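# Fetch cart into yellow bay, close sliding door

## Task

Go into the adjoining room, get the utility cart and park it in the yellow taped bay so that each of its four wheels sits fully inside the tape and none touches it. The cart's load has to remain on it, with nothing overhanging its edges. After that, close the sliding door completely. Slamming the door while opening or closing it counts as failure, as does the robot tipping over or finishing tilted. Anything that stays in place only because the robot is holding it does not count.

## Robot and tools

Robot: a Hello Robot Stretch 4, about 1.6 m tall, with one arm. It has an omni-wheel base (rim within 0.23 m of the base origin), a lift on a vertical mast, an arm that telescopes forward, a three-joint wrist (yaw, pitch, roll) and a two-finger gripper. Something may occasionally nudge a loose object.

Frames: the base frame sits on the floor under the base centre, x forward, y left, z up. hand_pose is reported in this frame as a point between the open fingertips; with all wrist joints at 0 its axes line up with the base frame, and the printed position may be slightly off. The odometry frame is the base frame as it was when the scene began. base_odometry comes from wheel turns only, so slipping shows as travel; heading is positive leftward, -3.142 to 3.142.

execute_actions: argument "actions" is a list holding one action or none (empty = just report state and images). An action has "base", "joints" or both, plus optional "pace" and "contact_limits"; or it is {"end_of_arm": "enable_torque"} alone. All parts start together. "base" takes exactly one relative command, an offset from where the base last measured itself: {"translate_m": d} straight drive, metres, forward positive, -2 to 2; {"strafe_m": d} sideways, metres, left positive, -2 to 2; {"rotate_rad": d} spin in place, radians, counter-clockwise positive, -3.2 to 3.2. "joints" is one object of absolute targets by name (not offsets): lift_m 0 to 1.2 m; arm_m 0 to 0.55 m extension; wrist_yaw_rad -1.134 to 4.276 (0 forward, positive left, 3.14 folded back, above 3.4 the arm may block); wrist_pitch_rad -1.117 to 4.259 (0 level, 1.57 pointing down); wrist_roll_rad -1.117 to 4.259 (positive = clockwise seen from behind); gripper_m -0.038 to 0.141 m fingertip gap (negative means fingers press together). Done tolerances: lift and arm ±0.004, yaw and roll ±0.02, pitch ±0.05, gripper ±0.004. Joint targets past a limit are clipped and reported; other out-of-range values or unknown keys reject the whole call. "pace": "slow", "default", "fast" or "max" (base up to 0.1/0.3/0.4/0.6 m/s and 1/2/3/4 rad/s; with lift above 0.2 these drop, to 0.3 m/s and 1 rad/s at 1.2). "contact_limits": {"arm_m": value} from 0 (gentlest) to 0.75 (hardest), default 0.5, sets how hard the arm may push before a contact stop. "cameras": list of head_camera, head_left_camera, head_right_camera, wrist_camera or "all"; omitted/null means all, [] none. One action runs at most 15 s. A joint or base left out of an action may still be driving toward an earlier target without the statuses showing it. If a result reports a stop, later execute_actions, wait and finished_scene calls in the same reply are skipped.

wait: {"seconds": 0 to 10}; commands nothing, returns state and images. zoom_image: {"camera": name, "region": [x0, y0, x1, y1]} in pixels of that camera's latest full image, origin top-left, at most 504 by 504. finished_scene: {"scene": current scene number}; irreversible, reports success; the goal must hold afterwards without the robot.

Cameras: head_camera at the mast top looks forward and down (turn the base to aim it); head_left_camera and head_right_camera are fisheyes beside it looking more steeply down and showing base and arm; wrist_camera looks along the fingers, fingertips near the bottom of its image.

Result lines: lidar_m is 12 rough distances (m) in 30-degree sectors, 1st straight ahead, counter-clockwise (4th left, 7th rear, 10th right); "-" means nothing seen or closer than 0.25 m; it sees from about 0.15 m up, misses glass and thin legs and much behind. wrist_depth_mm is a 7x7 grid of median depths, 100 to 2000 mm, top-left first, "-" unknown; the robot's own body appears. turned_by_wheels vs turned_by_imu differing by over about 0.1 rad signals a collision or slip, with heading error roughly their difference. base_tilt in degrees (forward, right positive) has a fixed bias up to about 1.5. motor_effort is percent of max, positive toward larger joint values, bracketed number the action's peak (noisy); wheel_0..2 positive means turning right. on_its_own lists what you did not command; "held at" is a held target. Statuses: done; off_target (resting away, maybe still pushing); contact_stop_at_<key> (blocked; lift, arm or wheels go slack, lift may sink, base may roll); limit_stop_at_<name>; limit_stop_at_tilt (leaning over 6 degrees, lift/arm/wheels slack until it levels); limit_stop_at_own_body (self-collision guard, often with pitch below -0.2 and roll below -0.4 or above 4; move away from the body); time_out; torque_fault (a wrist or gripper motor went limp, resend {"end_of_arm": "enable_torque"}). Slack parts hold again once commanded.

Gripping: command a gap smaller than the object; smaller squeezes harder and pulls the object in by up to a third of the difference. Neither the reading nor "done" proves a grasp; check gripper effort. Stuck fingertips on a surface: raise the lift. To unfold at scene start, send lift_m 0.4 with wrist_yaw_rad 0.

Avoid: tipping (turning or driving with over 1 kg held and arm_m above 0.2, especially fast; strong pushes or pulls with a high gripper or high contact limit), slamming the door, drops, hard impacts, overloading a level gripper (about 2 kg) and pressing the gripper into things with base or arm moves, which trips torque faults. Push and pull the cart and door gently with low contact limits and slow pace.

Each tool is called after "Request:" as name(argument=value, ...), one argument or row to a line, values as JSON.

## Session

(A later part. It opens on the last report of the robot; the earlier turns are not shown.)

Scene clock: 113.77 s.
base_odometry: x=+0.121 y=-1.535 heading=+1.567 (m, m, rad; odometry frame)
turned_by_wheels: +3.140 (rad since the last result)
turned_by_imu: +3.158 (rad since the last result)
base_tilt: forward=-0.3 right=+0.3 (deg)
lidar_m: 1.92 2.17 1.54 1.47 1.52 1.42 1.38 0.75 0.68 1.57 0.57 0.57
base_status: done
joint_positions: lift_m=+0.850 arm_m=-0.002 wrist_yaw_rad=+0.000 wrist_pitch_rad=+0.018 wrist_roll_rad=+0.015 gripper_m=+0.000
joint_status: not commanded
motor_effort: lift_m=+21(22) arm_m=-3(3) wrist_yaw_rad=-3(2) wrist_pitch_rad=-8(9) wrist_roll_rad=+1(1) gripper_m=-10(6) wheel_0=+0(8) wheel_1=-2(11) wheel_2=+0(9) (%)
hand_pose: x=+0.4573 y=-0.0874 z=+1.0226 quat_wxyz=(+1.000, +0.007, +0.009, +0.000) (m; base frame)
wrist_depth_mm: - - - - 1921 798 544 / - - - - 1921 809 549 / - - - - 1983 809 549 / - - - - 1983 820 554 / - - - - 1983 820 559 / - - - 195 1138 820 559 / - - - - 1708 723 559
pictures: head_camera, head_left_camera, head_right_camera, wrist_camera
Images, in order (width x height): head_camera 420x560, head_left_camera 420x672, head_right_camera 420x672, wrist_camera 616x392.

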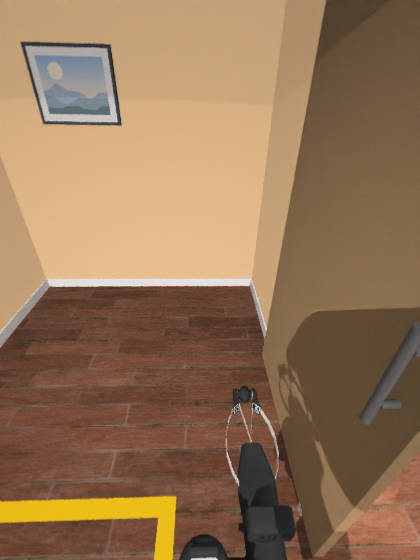

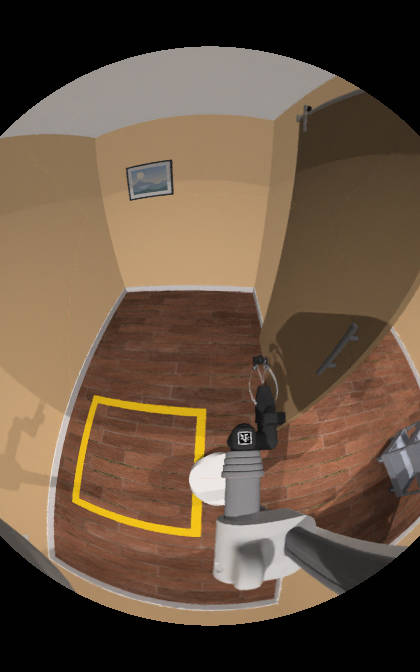

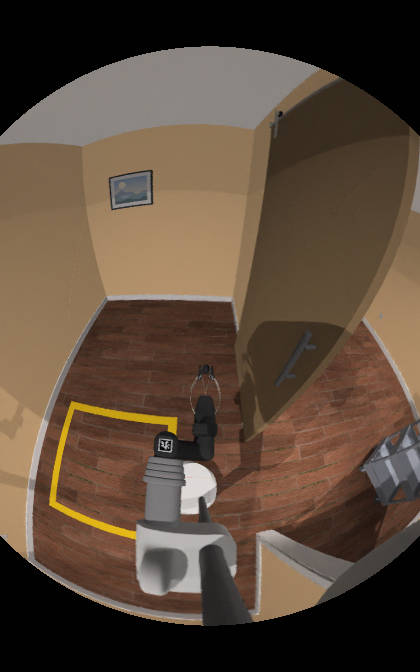

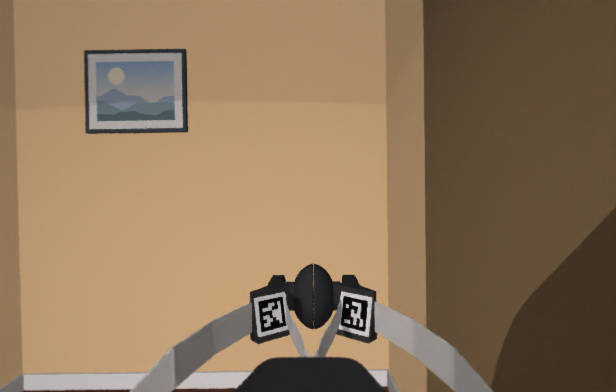

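Request:
execute_actions(
  actions=[
    {"base":{"translate_m":-0.02},"joints":{"wrist_yaw_rad":3.14,"lift_m":0.4,"arm_m":0}},
  ],
  cameras=[],
)

Request:
execute_actions(
  actions=[
    {"base":{"strafe_m":-0.4},"pace":"slow"},
  ],
)

Scene clock: 126.97 s.
base_odometry: x=+0.121 y=-1.555 heading=+1.567 (m, m, rad; odometry frame)
turned_by_wheels: +0.000 (rad since the last result)
turned_by_imu: -0.002 (rad since the last result)
base_tilt: forward=-0.4 right=+0.1 (deg)
lidar_m: 1.91 2.15 1.52 1.47 1.52 1.42 1.34 0.72 0.64 1.57 0.58 0.58
base_status: done
joint_positions: lift_m=+0.400 arm_m=-0.001 wrist_yaw_rad=+3.140 wrist_pitch_rad=+0.018 wrist_roll_rad=+0.015 gripper_m=+0.000
joint_status: all done
motor_effort: lift_m=+14(22) arm_m=+6(5) wrist_yaw_rad=-1(1) wrist_pitch_rad=-6(6) wrist_roll_rad=+0(0) gripper_m=-5(7) wheel_0=+1(6) wheel_1=-1(5) wheel_2=-2(8) (%)
hand_pose: x=-0.1184 y=+0.0880 z=+0.5733 quat_wxyz=(+0.001, -0.009, +0.007, +1.000) (m; base frame)
wrist_depth_mm: - 138 1537 1537 1499 1499 1499 / - 122 163 1499 1576 1576 1499 / - 124 163 1576 1537 1499 1537 / 112 140 226 1499 1537 1499 1499 / 224 1366 1537 1537 1499 1499 1537 / 904 1366 1499 195 1576 1537 1576 / 891 1205 1308 1499 1397 1336 1430
pictures: none
No camera images: the call's "cameras" was empty. Leave "cameras" out to get every camera's image.

Scene clock: 132.10 s.
base_odometry: x=+0.521 y=-1.556 heading=+1.567 (m, m, rad; odometry frame)
turned_by_wheels: +0.000 (rad since the last result)
turned_by_imu: -0.001 (rad since the last result)
base_tilt: forward=-0.4 right=+0.2 (deg)
lidar_m: 0.37 2.45 1.95 1.88 1.95 1.41 0.42 0.42 1.34 1.17 2.95 0.54
base_status: done
joint_positions: lift_m=+0.400 arm_m=-0.001 wrist_yaw_rad=+3.140 wrist_pitch_rad=+0.018 wrist_roll_rad=+0.015 gripper_m=+0.000
joint_status: not commanded
motor_effort: lift_m=+13(13) arm_m=+6(6) wrist_yaw_rad=-1(1) wrist_pitch_rad=-8(6) wrist_roll_rad=+1(1) gripper_m=-7(6) wheel_0=+1(6) wheel_1=-2(5) wheel_2=+0(2) (%)
hand_pose: x=-0.1184 y=+0.0879 z=+0.5733 quat_wxyz=(+0.001, -0.009, +0.007, +1.000) (m; base frame)
wrist_depth_mm: - 139 960 1537 1499 1499 1537 / - 122 164 1499 1499 1537 1537 / - 124 164 1499 1537 1537 1576 / 112 140 228 1499 1537 1464 1499 / 223 539 931 1464 1464 1537 1537 / 549 539 732 195 1499 1537 1576 / 549 539 809 1537 1397 1336 1464
pictures: head_camera, head_left_camera, head_right_camera, wrist_camera
Images, in order (width x height): head_camera 420x560, head_left_camera 420x672, head_right_camera 420x672, wrist_camera 616x392.

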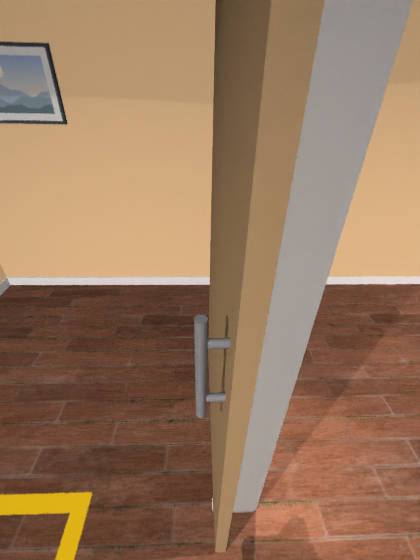

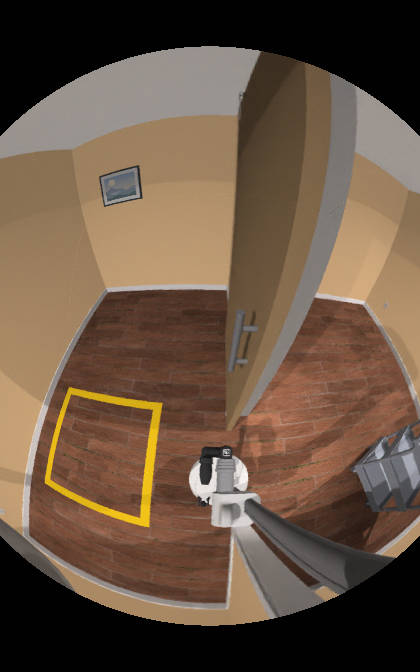

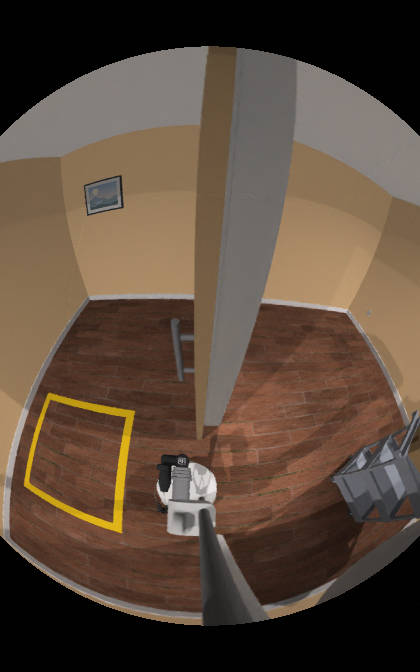

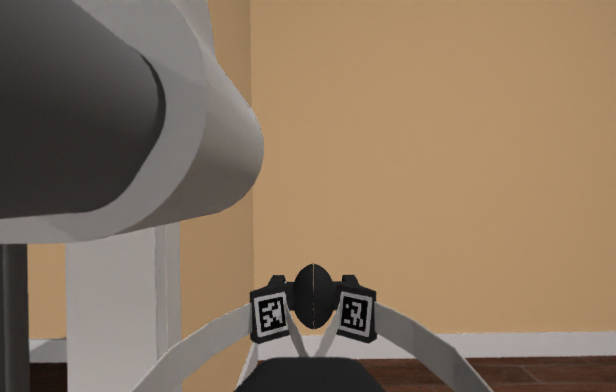

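Request:
execute_actions(
  actions=[
    {"base":{"strafe_m":0.11},"pace":"slow"},
  ],
  cameras=[],
)

Request:
execute_actions(
  actions=[
    {"joints":{"arm_m":0.25},"pace":"slow"},
  ],
  cameras=["head_camera","head_left_camera","head_right_camera"],
)

Scene clock: 143.97 s.
base_odometry: x=+0.411 y=-1.556 heading=+1.567 (m, m, rad; odometry frame)
turned_by_wheels: +0.000 (rad since the last result)
turned_by_imu: -0.002 (rad since the last result)
base_tilt: forward=-0.4 right=+0.2 (deg)
lidar_m: 0.46 2.42 1.87 1.75 1.82 1.40 0.98 0.46 1.45 1.26 3.07 0.42
base_status: done
joint_positions: lift_m=+0.400 arm_m=-0.001 wrist_yaw_rad=+3.140 wrist_pitch_rad=+0.018 wrist_roll_rad=+0.015 gripper_m=+0.000
joint_status: not commanded
motor_effort: lift_m=+13(14) arm_m=+6(6) wrist_yaw_rad=-1(2) wrist_pitch_rad=-7(7) wrist_roll_rad=+1(1) gripper_m=-7(6) wheel_0=-1(6) wheel_1=+1(8) wheel_2=+0(0) (%)
hand_pose: x=-0.1184 y=+0.0879 z=+0.5733 quat_wxyz=(+0.001, -0.009, +0.007, +1.000) (m; base frame)
wrist_depth_mm: - 138 1464 1537 1499 1537 1537 / - 123 163 1464 1537 1499 1537 / - 124 164 1576 1499 1499 1499 / 112 140 229 1576 1499 1537 1499 / 223 723 1464 1537 1576 1499 1576 / 549 715 1098 195 1499 1499 1537 / 544 603 1160 1499 1397 1336 1430
pictures: none
No camera images: the call's "cameras" was empty. Leave "cameras" out to get every camera's image.

Scene clock: 147.77 s.
base_odometry: x=+0.411 y=-1.556 heading=+1.567 (m, m, rad; odometry frame)
turned_by_wheels: +0.000 (rad since the last result)
turned_by_imu: -0.001 (rad since the last result)
base_tilt: forward=-0.5 right=+0.2 (deg)
lidar_m: 0.45 2.46 1.84 1.75 1.85 1.41 0.94 0.45 1.46 1.29 3.08 0.39
base_status: not commanded
joint_positions: lift_m=+0.400 arm_m=+0.249 wrist_yaw_rad=+3.140 wrist_pitch_rad=+0.018 wrist_roll_rad=+0.015 gripper_m=+0.000
joint_status: all done
motor_effort: lift_m=+13(13) arm_m=+6(6) wrist_yaw_rad=-2(2) wrist_pitch_rad=-7(6) wrist_roll_rad=+1(1) gripper_m=-7(5) wheel_0=-2(1) wheel_1=+2(2) wheel_2=+0(0) (%)
hand_pose: x=+0.1315 y=+0.0879 z=+0.5733 quat_wxyz=(+0.001, -0.009, +0.007, +1.000) (m; base frame)
wrist_depth_mm: 1808 430 1430 1708 1756 1756 1708 / - 139 462 1708 1808 1756 1756 / 107 140 229 1756 1756 1756 1756 / 144 145 279 1756 1808 1808 1756 / 1756 459 1430 1863 1808 1708 1808 / 1756 462 1098 196 1756 1808 1808 / 1499 430 1160 1576 1336 1336 1464
pictures: head_camera, head_left_camera, head_right_camera
Images, in order (width x height): head_camera 420x560, head_left_camera 420x672, head_right_camera 420x672.

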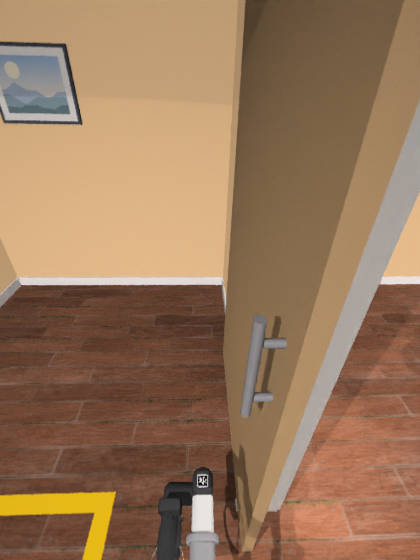

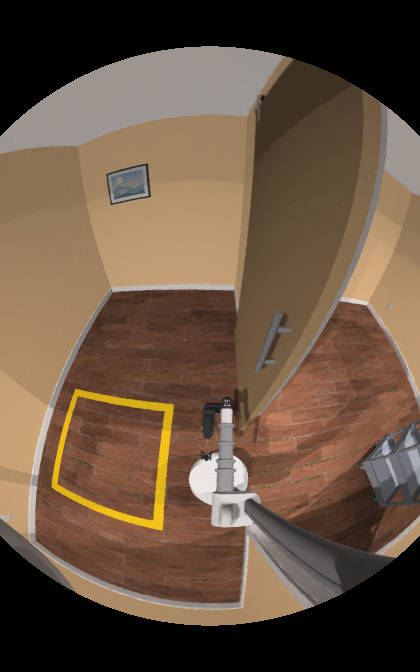

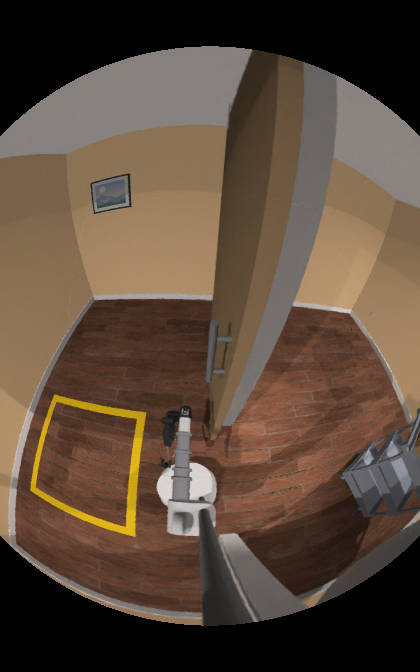

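Request:
execute_actions(
  actions=[
    {"joints":{"arm_m":0.05}},
  ],
  cameras=[],
)

Request:
execute_actions(
  actions=[
    {"base":{"strafe_m":-0.09},"pace":"slow"},
  ],
  cameras=[],
)

Request:
execute_actions(
  actions=[
    {"joints":{"arm_m":0.27},"pace":"slow"},
  ],
  cameras=["head_camera","head_left_camera","head_right_camera"],
)

Scene clock: 155.73 s.
base_odometry: x=+0.411 y=-1.556 heading=+1.567 (m, m, rad; odometry frame)
turned_by_wheels: +0.000 (rad since the last result)
turned_by_imu: -0.001 (rad since the last result)
base_tilt: forward=-0.5 right=+0.2 (deg)
lidar_m: 0.45 2.46 1.86 1.75 1.84 1.39 0.91 0.44 1.47 1.27 3.08 0.42
base_status: not commanded
joint_positions: lift_m=+0.400 arm_m=+0.051 wrist_yaw_rad=+3.140 wrist_pitch_rad=+0.018 wrist_roll_rad=+0.015 gripper_m=+0.000
joint_status: all done
motor_effort: lift_m=+14(13) arm_m=-6(7) wrist_yaw_rad=-2(2) wrist_pitch_rad=-7(8) wrist_roll_rad=+1(1) gripper_m=-6(4) wheel_0=-1(1) wheel_1=+2(2) wheel_2=+0(0) (%)
hand_pose: x=-0.0663 y=+0.0879 z=+0.5733 quat_wxyz=(+0.001, -0.009, +0.007, +1.000) (m; base frame)
wrist_depth_mm: - 191 300 1537 1537 1537 1537 / - 124 191 1537 1576 1499 1576 / - 127 191 1576 1576 1576 1618 / 118 158 227 1576 1618 1576 1537 / 239 715 1464 1618 1576 1618 1576 / 245 707 1098 195 1537 1618 1576 / 242 609 1229 1499 1366 1366 1464
pictures: none
No camera images: the call's "cameras" was empty. Leave "cameras" out to get every camera's image.

Scene clock: 157.80 s.
base_odometry: x=+0.501 y=-1.556 heading=+1.567 (m, m, rad; odometry frame)
turned_by_wheels: +0.000 (rad since the last result)
turned_by_imu: +0.000 (rad since the last result)
base_tilt: forward=-0.4 right=+0.2 (deg)
lidar_m: 0.39 2.44 1.94 1.83 1.94 1.40 0.57 0.44 1.35 1.20 2.99 0.43
base_status: done
joint_positions: lift_m=+0.400 arm_m=+0.051 wrist_yaw_rad=+3.140 wrist_pitch_rad=+0.018 wrist_roll_rad=+0.015 gripper_m=+0.000
joint_status: not commanded
motor_effort: lift_m=+13(13) arm_m=-6(6) wrist_yaw_rad=-2(2) wrist_pitch_rad=-8(4) wrist_roll_rad=+1(1) gripper_m=-5(4) wheel_0=+2(6) wheel_1=-4(8) wheel_2=+0(0) (%)
hand_pose: x=-0.0663 y=+0.0879 z=+0.5733 quat_wxyz=(+0.001, -0.009, +0.007, +1.000) (m; base frame)
wrist_depth_mm: - 191 301 1537 1576 1576 1537 / - 124 191 1576 1537 1576 1537 / - 127 191 1618 1537 1499 1576 / 118 158 227 1576 1537 1618 1537 / 240 591 1008 1618 1576 1537 1537 / 242 597 778 196 1499 1537 1576 / 243 597 866 1537 1397 1430 1464
pictures: none
No camera images: the call's "cameras" was empty. Leave "cameras" out to get every camera's image.

Scene clock: 161.30 s.
base_odometry: x=+0.501 y=-1.556 heading=+1.567 (m, m, rad; odometry frame)
turned_by_wheels: +0.000 (rad since the last result)
turned_by_imu: -0.001 (rad since the last result)
base_tilt: forward=-0.4 right=+0.3 (deg)
lidar_m: 0.36 2.44 1.94 1.84 1.93 1.41 0.57 0.43 1.36 1.18 2.95 0.41
base_status: not commanded
joint_positions: lift_m=+0.400 arm_m=+0.269 wrist_yaw_rad=+3.140 wrist_pitch_rad=+0.018 wrist_roll_rad=+0.015 gripper_m=+0.000
joint_status: all done
motor_effort: lift_m=+14(13) arm_m=+6(7) wrist_yaw_rad=-2(2) wrist_pitch_rad=-7(7) wrist_roll_rad=+1(0) gripper_m=-4(9) wheel_0=+2(2) wheel_1=-4(4) wheel_2=+0(0) (%)
hand_pose: x=+0.1515 y=+0.0879 z=+0.5733 quat_wxyz=(+0.001, -0.009, +0.007, +1.000) (m; base frame)
wrist_depth_mm: 1756 469 1042 1756 1808 1808 1808 / - 140 508 1808 1808 1756 1756 / 107 140 252 1756 1863 1808 1808 / 162 161 294 1808 1756 1756 1863 / 1863 1756 1025 1756 1808 1756 1756 / 1808 1756 820 195 1808 1808 1808 / 1499 1308 820 1537 1366 1336 1430
pictures: head_camera, head_left_camera, head_right_camera
Images, in order (width x height): head_camera 420x560, head_left_camera 420x672, head_right_camera 420x672.

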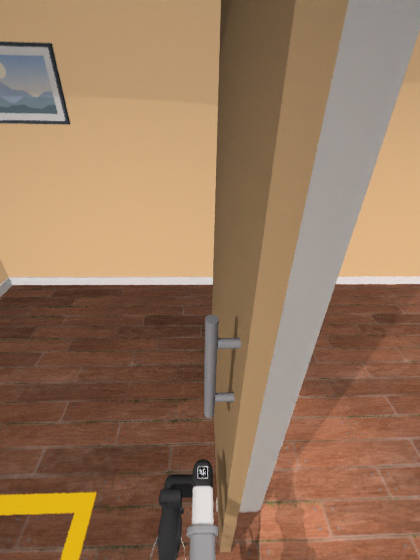

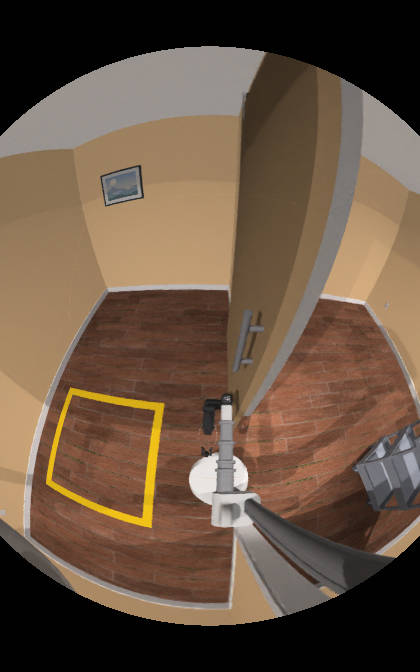

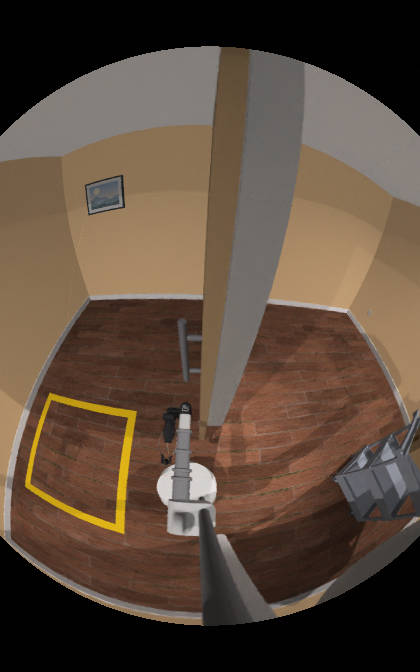

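Request:
execute_actions(
  actions=[
    {"joints":{"arm_m":0},"base":{"rotate_rad":-1.57}},
  ],
  cameras=[],
)

Request:
execute_actions(
  actions=[
    {"base":{"translate_m":0.5}},
  ],
)

Scene clock: 167.97 s.
base_odometry: x=+0.472 y=-1.544 heading=+1.220 (m, m, rad; odometry frame)
turned_by_wheels: -0.347 (rad since the last result)
turned_by_imu: -0.269 (rad since the last result)
base_tilt: forward=-0.4 right=+0.2 (deg)
lidar_m: 0.36 2.32 2.15 1.84 1.84 1.64 1.39 0.47 0.53 1.22 1.41 2.74
base_status: rotate_rad contact_stop (by the wheels' count: -0.347 of -1.570)
joint_positions: lift_m=+0.400 arm_m=+0.001 wrist_yaw_rad=+3.140 wrist_pitch_rad=+0.018 wrist_roll_rad=+0.015 gripper_m=+0.000
joint_status: all done
on_its_own: the wheels are slack since a contact_stop
motor_effort: lift_m=+14(14) arm_m=-6(10) wrist_yaw_rad=-2(11) wrist_pitch_rad=-8(7) wrist_roll_rad=+1(2) gripper_m=-8(6) wheel_0=+0(36) wheel_1=+0(24) wheel_2=+0(22) (%)
hand_pose: x=-0.1163 y=+0.0878 z=+0.5733 quat_wxyz=(+0.001, -0.009, +0.007, +1.000) (m; base frame)
wrist_depth_mm: - 141 1537 1661 1756 1921 1921 / - 122 163 1618 1808 1921 1983 / - 124 164 1618 1756 1863 1921 / 112 142 227 1576 1708 1808 1863 / 224 1255 1576 1618 1756 1808 1921 / 539 1281 1499 195 1708 1756 1921 / 535 931 1308 1576 1366 1366 1499
pictures: none
No camera images: the call's "cameras" was empty. Leave "cameras" out to get every camera's image.

not run: a stop came earlier in this reply.

Arm hit the door while still extended. True heading ≈ +1.30 relative to 1.57 frame.

Request:
execute_actions(
  actions=[
    {"base":{"rotate_rad":-1.3}},
  ],
)

Scene clock: 174.17 s.
base_odometry: x=+0.472 y=-1.544 heading=-0.080 (m, m, rad; odometry frame)
turned_by_wheels: -1.300 (rad since the last result)
turned_by_imu: -1.309 (rad since the last result)
base_tilt: forward=-0.3 right=+0.2 (deg)
lidar_m: 1.19 3.01 0.35 0.40 2.39 1.93 1.82 1.90 1.45 0.70 0.47 1.34
base_status: done
joint_positions: lift_m=+0.400 arm_m=+0.001 wrist_yaw_rad=+3.140 wrist_pitch_rad=+0.018 wrist_roll_rad=+0.015 gripper_m=+0.000
joint_status: not commanded
motor_effort: lift_m=+14(14) arm_m=-6(6) wrist_yaw_rad=-2(2) wrist_pitch_rad=-5(4) wrist_roll_rad=+1(1) gripper_m=-6(8) wheel_0=+1(7) wheel_1=+3(9) wheel_2=+0(8) (%)
hand_pose: x=-0.1163 y=+0.0879 z=+0.5733 quat_wxyz=(+0.001, -0.009, +0.007, +1.000) (m; base frame)
wrist_depth_mm: - 141 1983 - - 1921 1983 / - 122 163 1983 1921 - 1983 / - 123 163 - - - - / 112 142 226 - - 1983 1983 / 223 - - - 1921 - 1983 / 1983 1983 1983 195 1921 1921 1983 / 1281 1499 1281 1576 1336 1336 1430
pictures: head_camera, head_left_camera, head_right_camera, wrist_camera
Images, in order (width x height): head_camera 420x560, head_left_camera 420x672, head_right_camera 420x672, wrist_camera 616x392.

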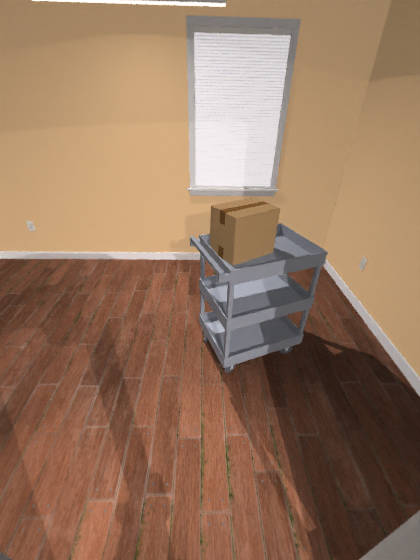

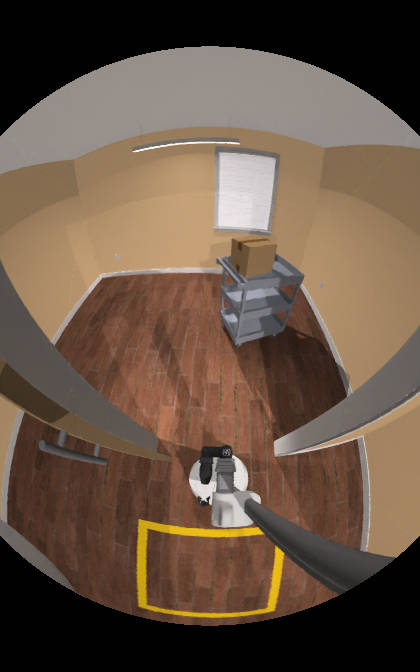

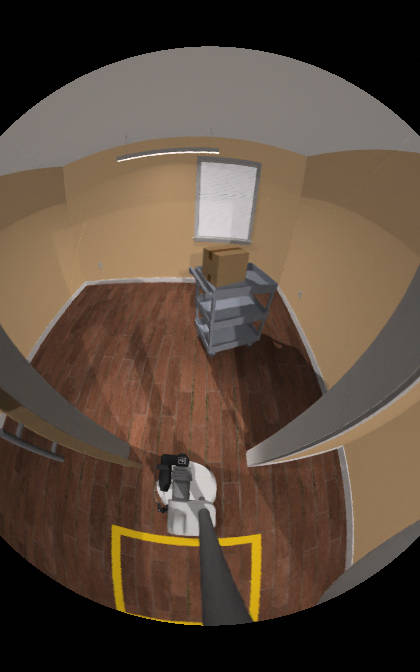

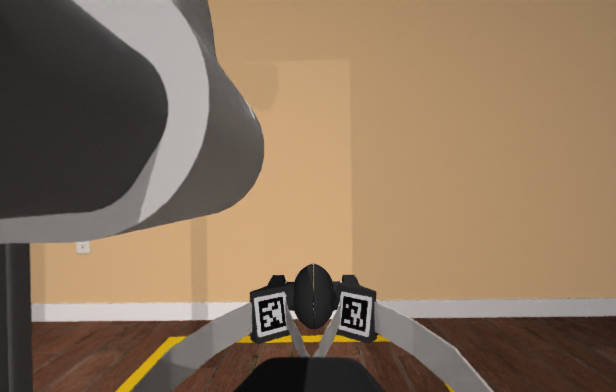

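Request:
execute_actions(
  actions=[
    {"base":{"translate_m":0.75},"joints":{"lift_m":0.7}},
  ],
)

Scene clock: 188.90 s.
base_odometry: x=+1.220 y=-1.604 heading=-0.080 (m, m, rad; odometry frame)
turned_by_wheels: +0.000 (rad since the last result)
turned_by_imu: -0.004 (rad since the last result)
base_tilt: forward=-0.3 right=+0.2 (deg)
lidar_m: 0.47 2.19 2.44 1.79 0.65 0.67 2.59 0.62 0.62 1.37 1.45 0.47
base_status: done
joint_positions: lift_m=+0.700 arm_m=+0.001 wrist_yaw_rad=+3.140 wrist_pitch_rad=+0.018 wrist_roll_rad=+0.015 gripper_m=+0.000
joint_status: all done
motor_effort: lift_m=+22(24) arm_m=-6(6) wrist_yaw_rad=-2(3) wrist_pitch_rad=-7(6) wrist_roll_rad=+1(1) gripper_m=-5(4) wheel_0=+1(5) wheel_1=+1(3) wheel_2=+0(10) (%)
hand_pose: x=-0.1164 y=+0.0879 z=+0.8727 quat_wxyz=(+0.001, -0.009, +0.007, +1.000) (m; base frame)
wrist_depth_mm: - 141 - - - 715 627 / - 122 164 - - 707 634 / - 124 163 - - 707 640 / 112 142 228 - - 723 640 / 223 - - - - 715 640 / - - - 195 - 715 640 / - - 1983 - 1863 707 654
pictures: head_camera, head_left_camera, head_right_camera, wrist_camera
Images, in order (width x height): head_camera 420x560, head_left_camera 420x672, head_right_camera 420x672, wrist_camera 616x392.

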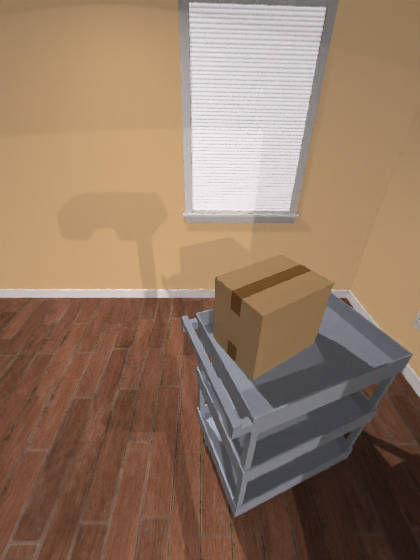

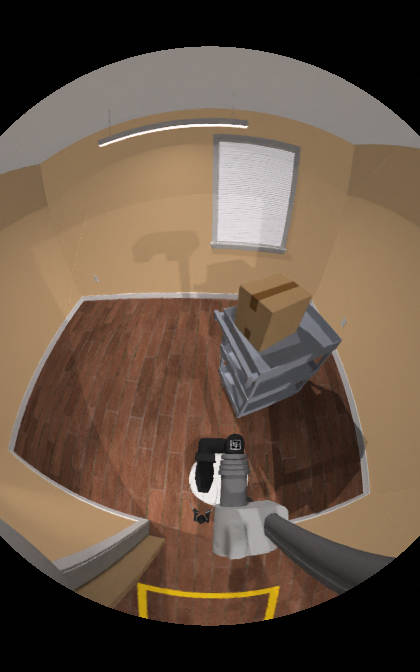

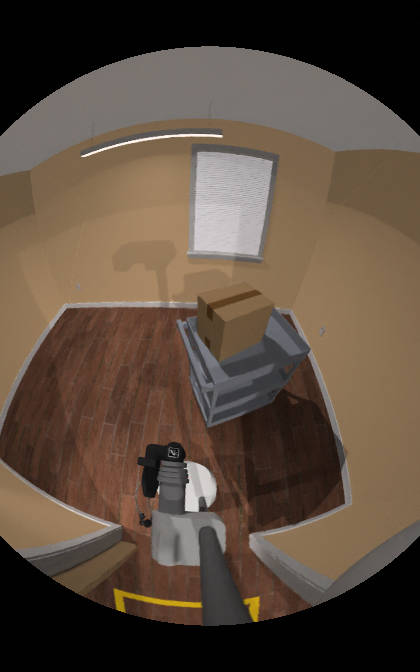

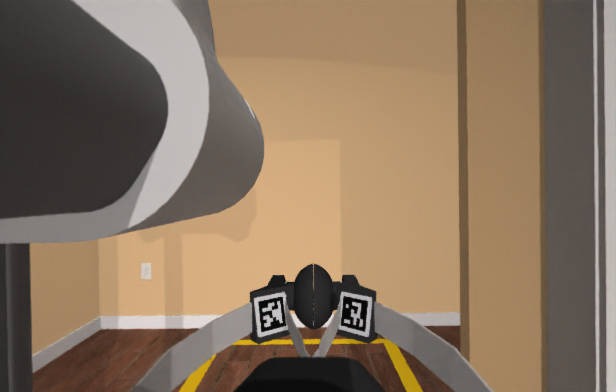

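Request:
execute_actions(
  actions=[
    {"base":{"strafe_m":0.68},"joints":{"lift_m":0.8}},
  ],
  cameras=[],
)

Request:
execute_actions(
  actions=[
    {"base":{"translate_m":0.45}},
  ],
  cameras=[],
)

Request:
execute_actions(
  actions=[
    {"joints":{"wrist_yaw_rad":0,"wrist_roll_rad":1.57,"gripper_m":0.12}},
  ],
  cameras=[],
)

Request:
execute_actions(
  actions=[
    {"base":{"rotate_rad":-1.05}},
  ],
)

Scene clock: 207.40 s.
base_odometry: x=+1.274 y=-0.926 heading=-0.079 (m, m, rad; odometry frame)
turned_by_wheels: +0.000 (rad since the last result)
turned_by_imu: -0.005 (rad since the last result)
base_tilt: forward=-0.5 right=+0.2 (deg)
lidar_m: 2.11 2.21 1.71 1.65 0.65 0.48 0.42 0.44 1.22 1.75 0.87 0.94
base_status: done
joint_positions: lift_m=+0.800 arm_m=+0.001 wrist_yaw_rad=+3.140 wrist_pitch_rad=+0.018 wrist_roll_rad=+0.015 gripper_m=+0.000
joint_status: all done
motor_effort: lift_m=+22(22) arm_m=-6(6) wrist_yaw_rad=-2(3) wrist_pitch_rad=-9(6) wrist_roll_rad=+0(0) gripper_m=-4(7) wheel_0=+0(8) wheel_1=+1(8) wheel_2=+0(0) (%)
hand_pose: x=-0.1164 y=+0.0879 z=+0.9727 quat_wxyz=(+0.001, -0.009, +0.007, +1.000) (m; base frame)
wrist_depth_mm: - 141 580 574 580 585 580 / - 122 164 580 580 580 580 / - 124 164 580 580 580 580 / 112 142 227 580 574 585 580 / 224 574 580 574 580 585 585 / - 732 585 195 585 580 580 / - 732 585 585 580 574 591
pictures: none
No camera images: the call's "cameras" was empty. Leave "cameras" out to get every camera's image.

Scene clock: 210.37 s.
base_odometry: x=+1.722 y=-0.962 heading=-0.079 (m, m, rad; odometry frame)
turned_by_wheels: +0.000 (rad since the last result)
turned_by_imu: -0.002 (rad since the last result)
base_tilt: forward=-0.3 right=+0.2 (deg)
lidar_m: 1.66 1.73 1.73 1.64 1.29 0.93 0.88 1.06 1.45 0.68 0.69 1.77
base_status: done
joint_positions: lift_m=+0.800 arm_m=+0.001 wrist_yaw_rad=+3.140 wrist_pitch_rad=+0.018 wrist_roll_rad=+0.015 gripper_m=+0.000
joint_status: not commanded
motor_effort: lift_m=+22(22) arm_m=-6(6) wrist_yaw_rad=-2(2) wrist_pitch_rad=-7(7) wrist_roll_rad=-1(1) gripper_m=-6(5) wheel_0=+2(6) wheel_1=+2(2) wheel_2=+0(10) (%)
hand_pose: x=-0.1164 y=+0.0879 z=+0.9727 quat_wxyz=(+0.001, -0.009, +0.007, +1.000) (m; base frame)
wrist_depth_mm: - 141 1008 1025 1042 1060 1025 / - 122 163 1042 1042 1025 1042 / - 123 163 1060 1025 1025 1042 / 112 142 227 1025 1025 1025 1042 / 222 - 1060 1042 1025 1008 1060 / - - 1042 195 1042 1042 1042 / - - 1025 1042 1060 1042 1042
pictures: none
No camera images: the call's "cameras" was empty. Leave "cameras" out to get every camera's image.

Scene clock: 212.77 s.
base_odometry: x=+1.722 y=-0.962 heading=-0.079 (m, m, rad; odometry frame)
turned_by_wheels: +0.000 (rad since the last result)
turned_by_imu: -0.001 (rad since the last result)
base_tilt: forward=-0.4 right=+0.2 (deg)
lidar_m: 1.67 1.74 1.72 1.66 1.29 0.94 0.86 1.08 1.45 0.70 0.68 1.73
base_status: not commanded
joint_positions: lift_m=+0.800 arm_m=+0.001 wrist_yaw_rad=+0.000 wrist_pitch_rad=+0.018 wrist_roll_rad=+1.570 gripper_m=+0.120
joint_status: all done
motor_effort: lift_m=+22(22) arm_m=-6(6) wrist_yaw_rad=-3(2) wrist_pitch_rad=-9(7) wrist_roll_rad=+1(4) gripper_m=+0(6) wheel_0=+1(1) wheel_1=+2(2) wheel_2=+0(1) (%)
hand_pose: x=+0.4604 y=-0.0873 z=+0.9727 quat_wxyz=(+0.707, +0.707, +0.007, -0.006) (m; base frame)
wrist_depth_mm: 1537 1464 1537 1499 1537 1464 1430 / 1537 1430 1464 1499 1464 1499 1464 / 1537 1537 1537 1499 1537 1499 1464 / 1499 1618 1499 1499 1537 1499 1430 / 1537 1499 1499 1464 1499 1499 1464 / 1537 1499 218 1499 1499 211 1464 / 1499 1499 1499 140 1464 1537 1464
pictures: none
No camera images: the call's "cameras" was empty. Leave "cameras" out to get every camera's image.

Scene clock: 214.50 s.
base_odometry: x=+1.722 y=-0.962 heading=-1.129 (m, m, rad; odometry frame)
turned_by_wheels: -1.050 (rad since the last result)
turned_by_imu: -1.056 (rad since the last result)
base_tilt: forward=-0.5 right=+0.2 (deg)
lidar_m: 0.66 1.76 1.68 1.74 1.73 1.65 1.31 0.94 0.87 1.10 1.43 0.68
base_status: done
joint_positions: lift_m=+0.800 arm_m=+0.001 wrist_yaw_rad=+0.000 wrist_pitch_rad=+0.018 wrist_roll_rad=+1.570 gripper_m=+0.120
joint_status: not commanded
motor_effort: lift_m=+21(22) arm_m=-6(5) wrist_yaw_rad=-2(3) wrist_pitch_rad=-7(7) wrist_roll_rad=+1(1) gripper_m=-2(3) wheel_0=+2(6) wheel_1=+3(7) wheel_2=+1(7) (%)
hand_pose: x=+0.4604 y=-0.0875 z=+0.9727 quat_wxyz=(+0.707, +0.707, +0.006, -0.006) (m; base frame)
wrist_depth_mm: 1661 1661 1756 1756 683 492 683 / 1921 1808 1756 1808 768 946 778 / 1983 1983 - 597 591 1025 778 / - - - 597 591 1008 788 / - - - 591 535 946 778 / - - 217 - 484 212 715 / 1921 1983 - 140 544 1808 1499
pictures: head_camera, head_left_camera, head_right_camera, wrist_camera
Images, in order (width x height): head_camera 420x560, head_left_camera 420x672, head_right_camera 420x672, wrist_camera 616x392.

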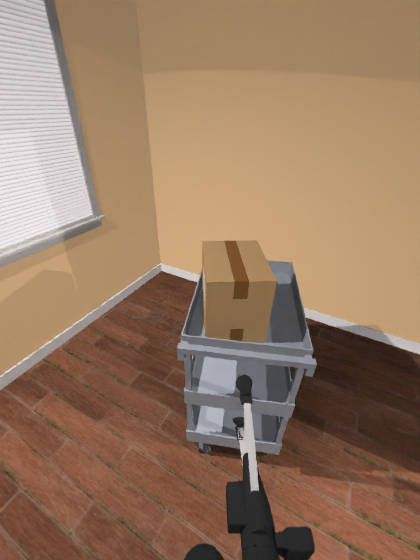

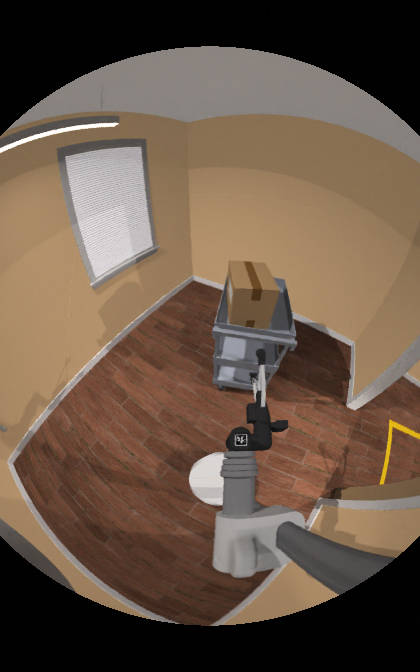

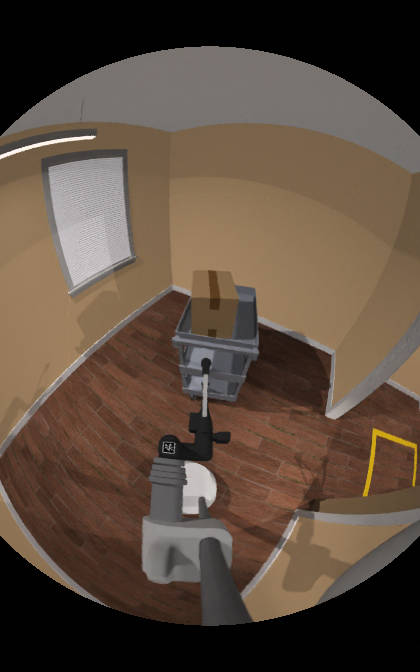

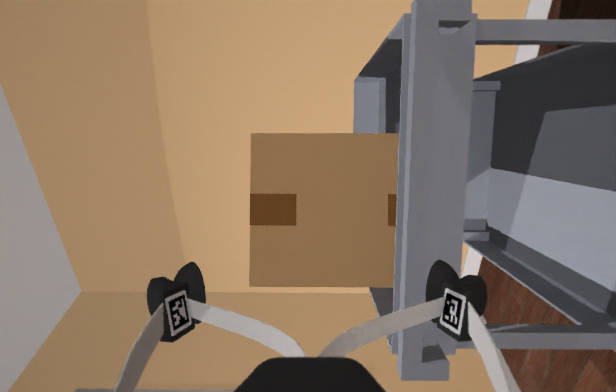

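Request:
execute_actions(
  actions=[
    {"joints":{"lift_m":0.66},"base":{"translate_m":0.15}},
  ],
  cameras=["wrist_camera","head_camera"],
)

Scene clock: 225.10 s.
base_odometry: x=+1.787 y=-1.097 heading=-1.128 (m, m, rad; odometry frame)
turned_by_wheels: +0.000 (rad since the last result)
turned_by_imu: -0.002 (rad since the last result)
base_tilt: forward=-0.4 right=+0.2 (deg)
lidar_m: 0.53 1.66 1.61 1.70 1.86 1.77 1.44 1.01 0.97 1.43 1.38 0.53
base_status: done
joint_positions: lift_m=+0.660 arm_m=+0.001 wrist_yaw_rad=+0.000 wrist_pitch_rad=+0.018 wrist_roll_rad=+1.570 gripper_m=+0.120
joint_status: all done
motor_effort: lift_m=+14(19) arm_m=-6(6) wrist_yaw_rad=-2(2) wrist_pitch_rad=-7(8) wrist_roll_rad=+1(1) gripper_m=-2(4) wheel_0=+1(6) wheel_1=+3(5) wheel_2=+0(10) (%)
hand_pose: x=+0.4604 y=-0.0875 z=+0.8333 quat_wxyz=(+0.707, +0.707, +0.006, -0.006) (m; base frame)
wrist_depth_mm: 1576 1537 1618 343 1537 1576 559 / 1661 1708 1756 353 1576 854 564 / 1863 449 442 359 1708 842 569 / 1983 445 442 364 1863 820 569 / - 442 439 377 1008 798 559 / - 439 217 389 384 212 559 / 1921 1921 1863 140 418 418 480
pictures: head_camera, wrist_camera
Images, in order (width x height): head_camera 420x560, wrist_camera 616x392.

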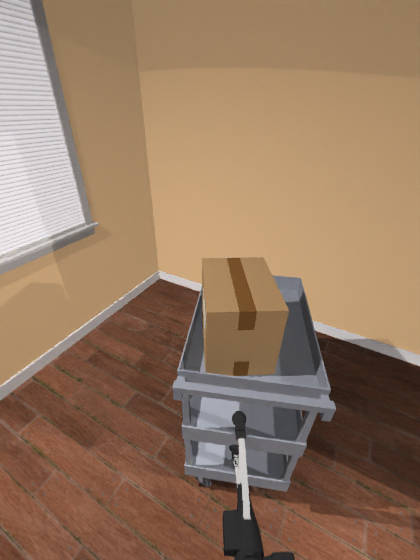

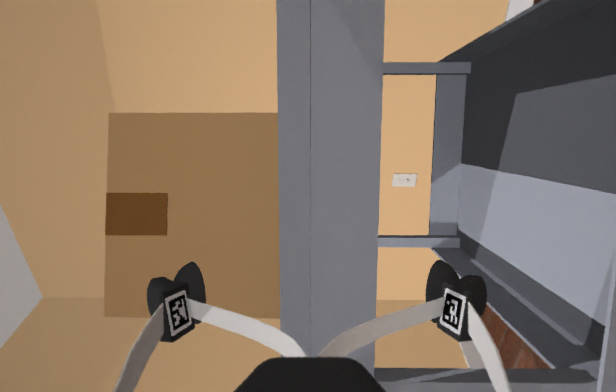

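Request:
execute_actions(
  actions=[
    {"joints":{"lift_m":0.64,"gripper_m":0.09},"base":{"translate_m":0.16},"pace":"slow"},
  ],
  cameras=["wrist_camera","head_camera","head_left_camera"],
)

Scene clock: 232.37 s.
base_odometry: x=+1.855 y=-1.242 heading=-1.128 (m, m, rad; odometry frame)
turned_by_wheels: +0.000 (rad since the last result)
turned_by_imu: -0.002 (rad since the last result)
base_tilt: forward=-0.4 right=+0.2 (deg)
lidar_m: 0.40 1.55 1.52 1.59 2.01 1.93 1.54 1.11 1.04 1.34 0.50 0.41
base_status: done
joint_positions: lift_m=+0.640 arm_m=+0.001 wrist_yaw_rad=-0.002 wrist_pitch_rad=+0.011 wrist_roll_rad=+1.570 gripper_m=+0.090
joint_status: all done
motor_effort: lift_m=+13(13) arm_m=-3(6) wrist_yaw_rad=+3(3) wrist_pitch_rad=+15(18) wrist_roll_rad=+0(0) gripper_m=-3(2) wheel_0=+4(4) wheel_1=+4(8) wheel_2=-6(8) (%)
hand_pose: x=+0.4599 y=-0.0879 z=+0.8156 quat_wxyz=(+0.707, +0.707, +0.003, -0.004) (m; base frame)
wrist_depth_mm: 1464 1464 146 202 202 750 549 / 296 294 150 206 207 798 549 / 294 291 153 211 212 809 549 / 291 287 156 215 216 831 549 / 289 287 160 220 221 768 549 / 287 285 164 226 198 676 530 / 287 283 169 172 1756 1708 488
pictures: head_camera, head_left_camera, wrist_camera
Images, in order (width x height): head_camera 420x560, head_left_camera 420x672, wrist_camera 616x392.

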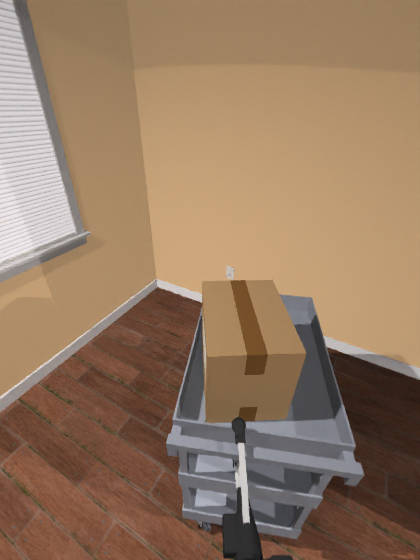

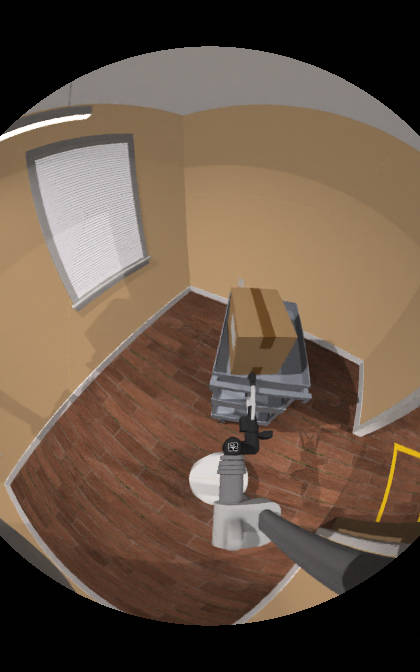

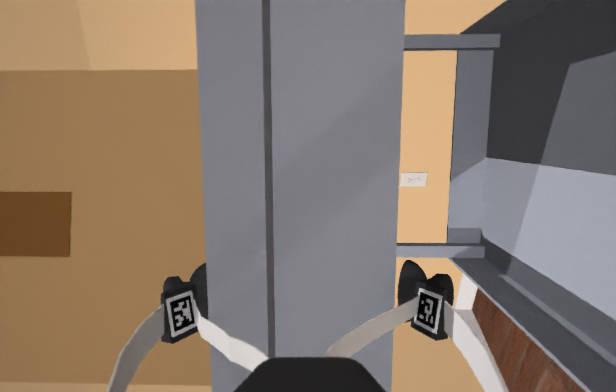

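Request:
execute_actions(
  actions=[
    {"joints":{"gripper_m":0.0}},
  ],
  cameras=["wrist_camera"],
)

Request:
execute_actions(
  actions=[
    {"base":{"translate_m":-0.3},"pace":"slow"},
  ],
)

Scene clock: 244.77 s.
base_odometry: x=+1.855 y=-1.242 heading=-1.128 (m, m, rad; odometry frame)
turned_by_wheels: +0.000 (rad since the last result)
turned_by_imu: -0.001 (rad since the last result)
base_tilt: forward=-0.4 right=+0.2 (deg)
lidar_m: 0.40 1.57 1.51 1.61 2.01 1.92 1.54 1.09 1.04 1.34 0.53 0.40
base_status: not commanded
joint_positions: lift_m=+0.640 arm_m=+0.001 wrist_yaw_rad=+0.002 wrist_pitch_rad=+0.016 wrist_roll_rad=+1.570 gripper_m=+0.001
joint_status: all done
motor_effort: lift_m=+13(13) arm_m=-3(4) wrist_yaw_rad=-9(9) wrist_pitch_rad=-1(22) wrist_roll_rad=+0(0) gripper_m=-35(32) wheel_0=+2(4) wheel_1=+3(4) wheel_2=-1(6) (%)
hand_pose: x=+0.4602 y=-0.0868 z=+0.8139 quat_wxyz=(+0.707, +0.707, +0.007, -0.005) (m; base frame)
wrist_depth_mm: 1430 1430 139 194 197 741 535 / 285 285 142 199 200 768 544 / 282 282 146 204 206 809 544 / 283 279 149 209 1756 798 535 / 282 279 152 213 809 788 539 / 278 277 156 220 204 569 530 / 277 276 160 222 224 1708 436
pictures: wrist_camera
Images, in order (width x height): wrist_camera 616x392.

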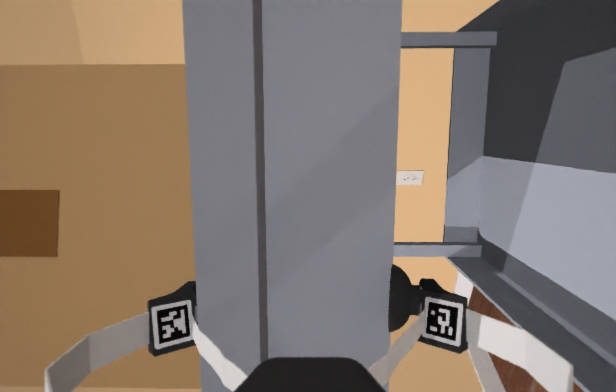

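Scene clock: 249.07 s.
base_odometry: x=+1.727 y=-0.971 heading=-1.128 (m, m, rad; odometry frame)
turned_by_wheels: +0.000 (rad since the last result)
turned_by_imu: +0.000 (rad since the last result)
base_tilt: forward=-0.3 right=+0.2 (deg)
lidar_m: 0.41 1.72 1.69 1.76 1.76 1.64 1.29 0.91 0.89 1.09 0.52 0.41
base_status: done
joint_positions: lift_m=+0.640 arm_m=+0.001 wrist_yaw_rad=+0.001 wrist_pitch_rad=+0.016 wrist_roll_rad=+1.570 gripper_m=+0.001
joint_status: not commanded
motor_effort: lift_m=+13(13) arm_m=-4(4) wrist_yaw_rad=-6(11) wrist_pitch_rad=-1(1) wrist_roll_rad=-1(1) gripper_m=-34(34) wheel_0=-2(5) wheel_1=-4(7) wheel_2=+3(10) (%)
hand_pose: x=+0.4601 y=-0.0870 z=+0.8139 quat_wxyz=(+0.707, +0.707, +0.006, -0.005) (m; base frame)
wrist_depth_mm: 1661 1756 142 198 200 750 544 / 290 287 145 202 204 778 544 / 285 283 147 206 207 820 539 / 283 282 151 211 - 809 539 / 282 279 153 216 809 759 535 / 281 278 156 219 203 591 525 / 277 273 159 223 222 1808 442
pictures: head_camera, head_left_camera, head_right_camera, wrist_camera
Images, in order (width x height): head_camera 420x560, head_left_camera 420x672, head_right_camera 420x672, wrist_camera 616x392.

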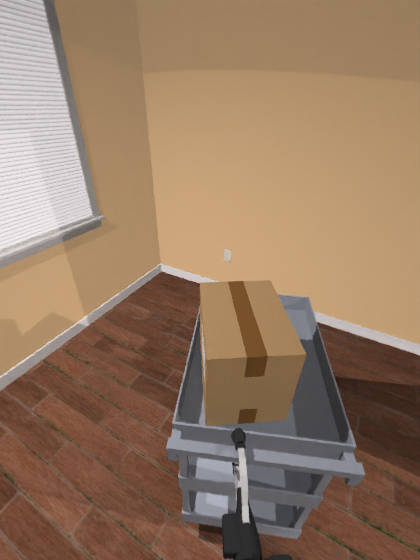

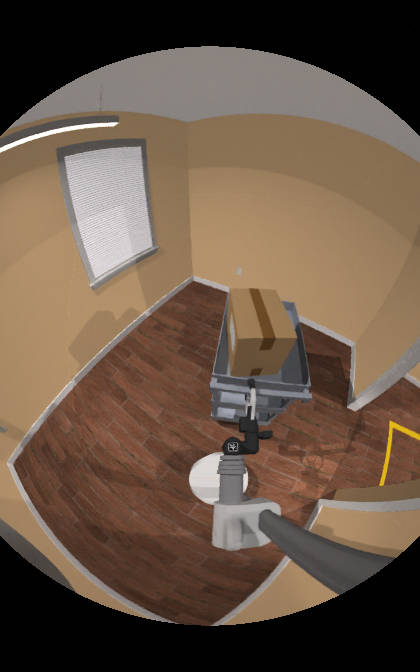

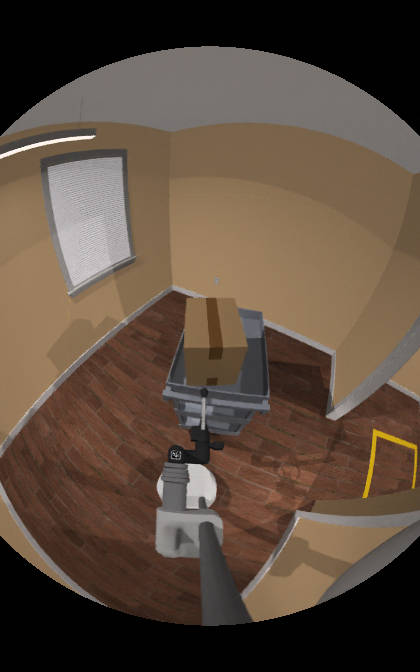

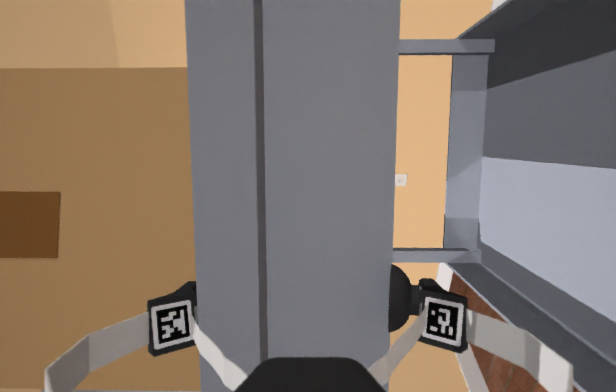

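Request:
execute_actions(
  actions=[
    {"base":{"rotate_rad":0.5},"pace":"slow"},
  ],
  cameras=["head_left_camera"],
)

Scene clock: 275.17 s.
base_odometry: x=+1.727 y=-0.971 heading=-0.630 (m, m, rad; odometry frame)
turned_by_wheels: +0.499 (rad since the last result)
turned_by_imu: +0.499 (rad since the last result)
base_tilt: forward=-0.4 right=+0.2 (deg)
lidar_m: 0.46 1.65 1.74 1.73 1.65 1.36 0.94 0.88 1.06 1.43 0.29 0.33
base_status: done
joint_positions: lift_m=+0.640 arm_m=+0.001 wrist_yaw_rad=-0.011 wrist_pitch_rad=-0.010 wrist_roll_rad=+1.569 gripper_m=+0.000
joint_status: not commanded
on_its_own: wrist_yaw_rad is at rest, and its effort (+31) is outside its rest range (-13 to +13); wrist_pitch_rad is at rest, and its effort (+75) is outside its rest range (-23 to +23)
motor_effort: lift_m=+12(13) arm_m=-3(4) wrist_yaw_rad=+31(48) wrist_pitch_rad=+75(73) wrist_roll_rad=+4(9) gripper_m=-18(35) wheel_0=-7(13) wheel_1=-5(13) wheel_2=-4(12) (%)
hand_pose: x=+0.4590 y=-0.0907 z=+0.8216 quat_wxyz=(+0.708, +0.706, -0.008, +0.000) (m; base frame)
wrist_depth_mm: 206 - - 113 112 112 585 / 224 - - 129 128 133 554 / 250 - - 150 148 1808 512 / 282 283 - 175 175 1863 1397 / 1756 322 108 210 217 1756 1366 / 1708 1618 139 189 249 338 330 / 1576 1464 1499 161 1464 1430 1397
pictures: head_left_camera
Images, in order (width x height): head_left_camera 420x672.

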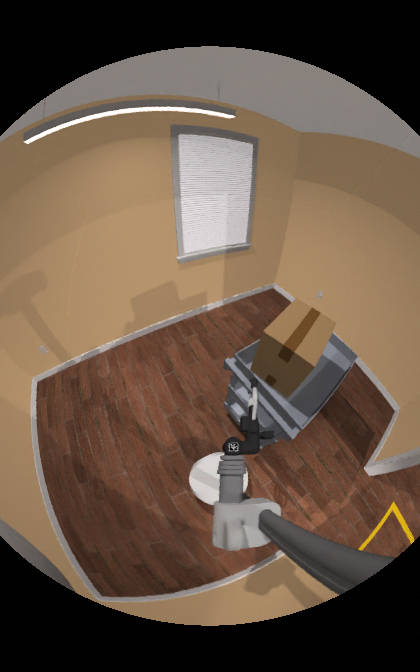

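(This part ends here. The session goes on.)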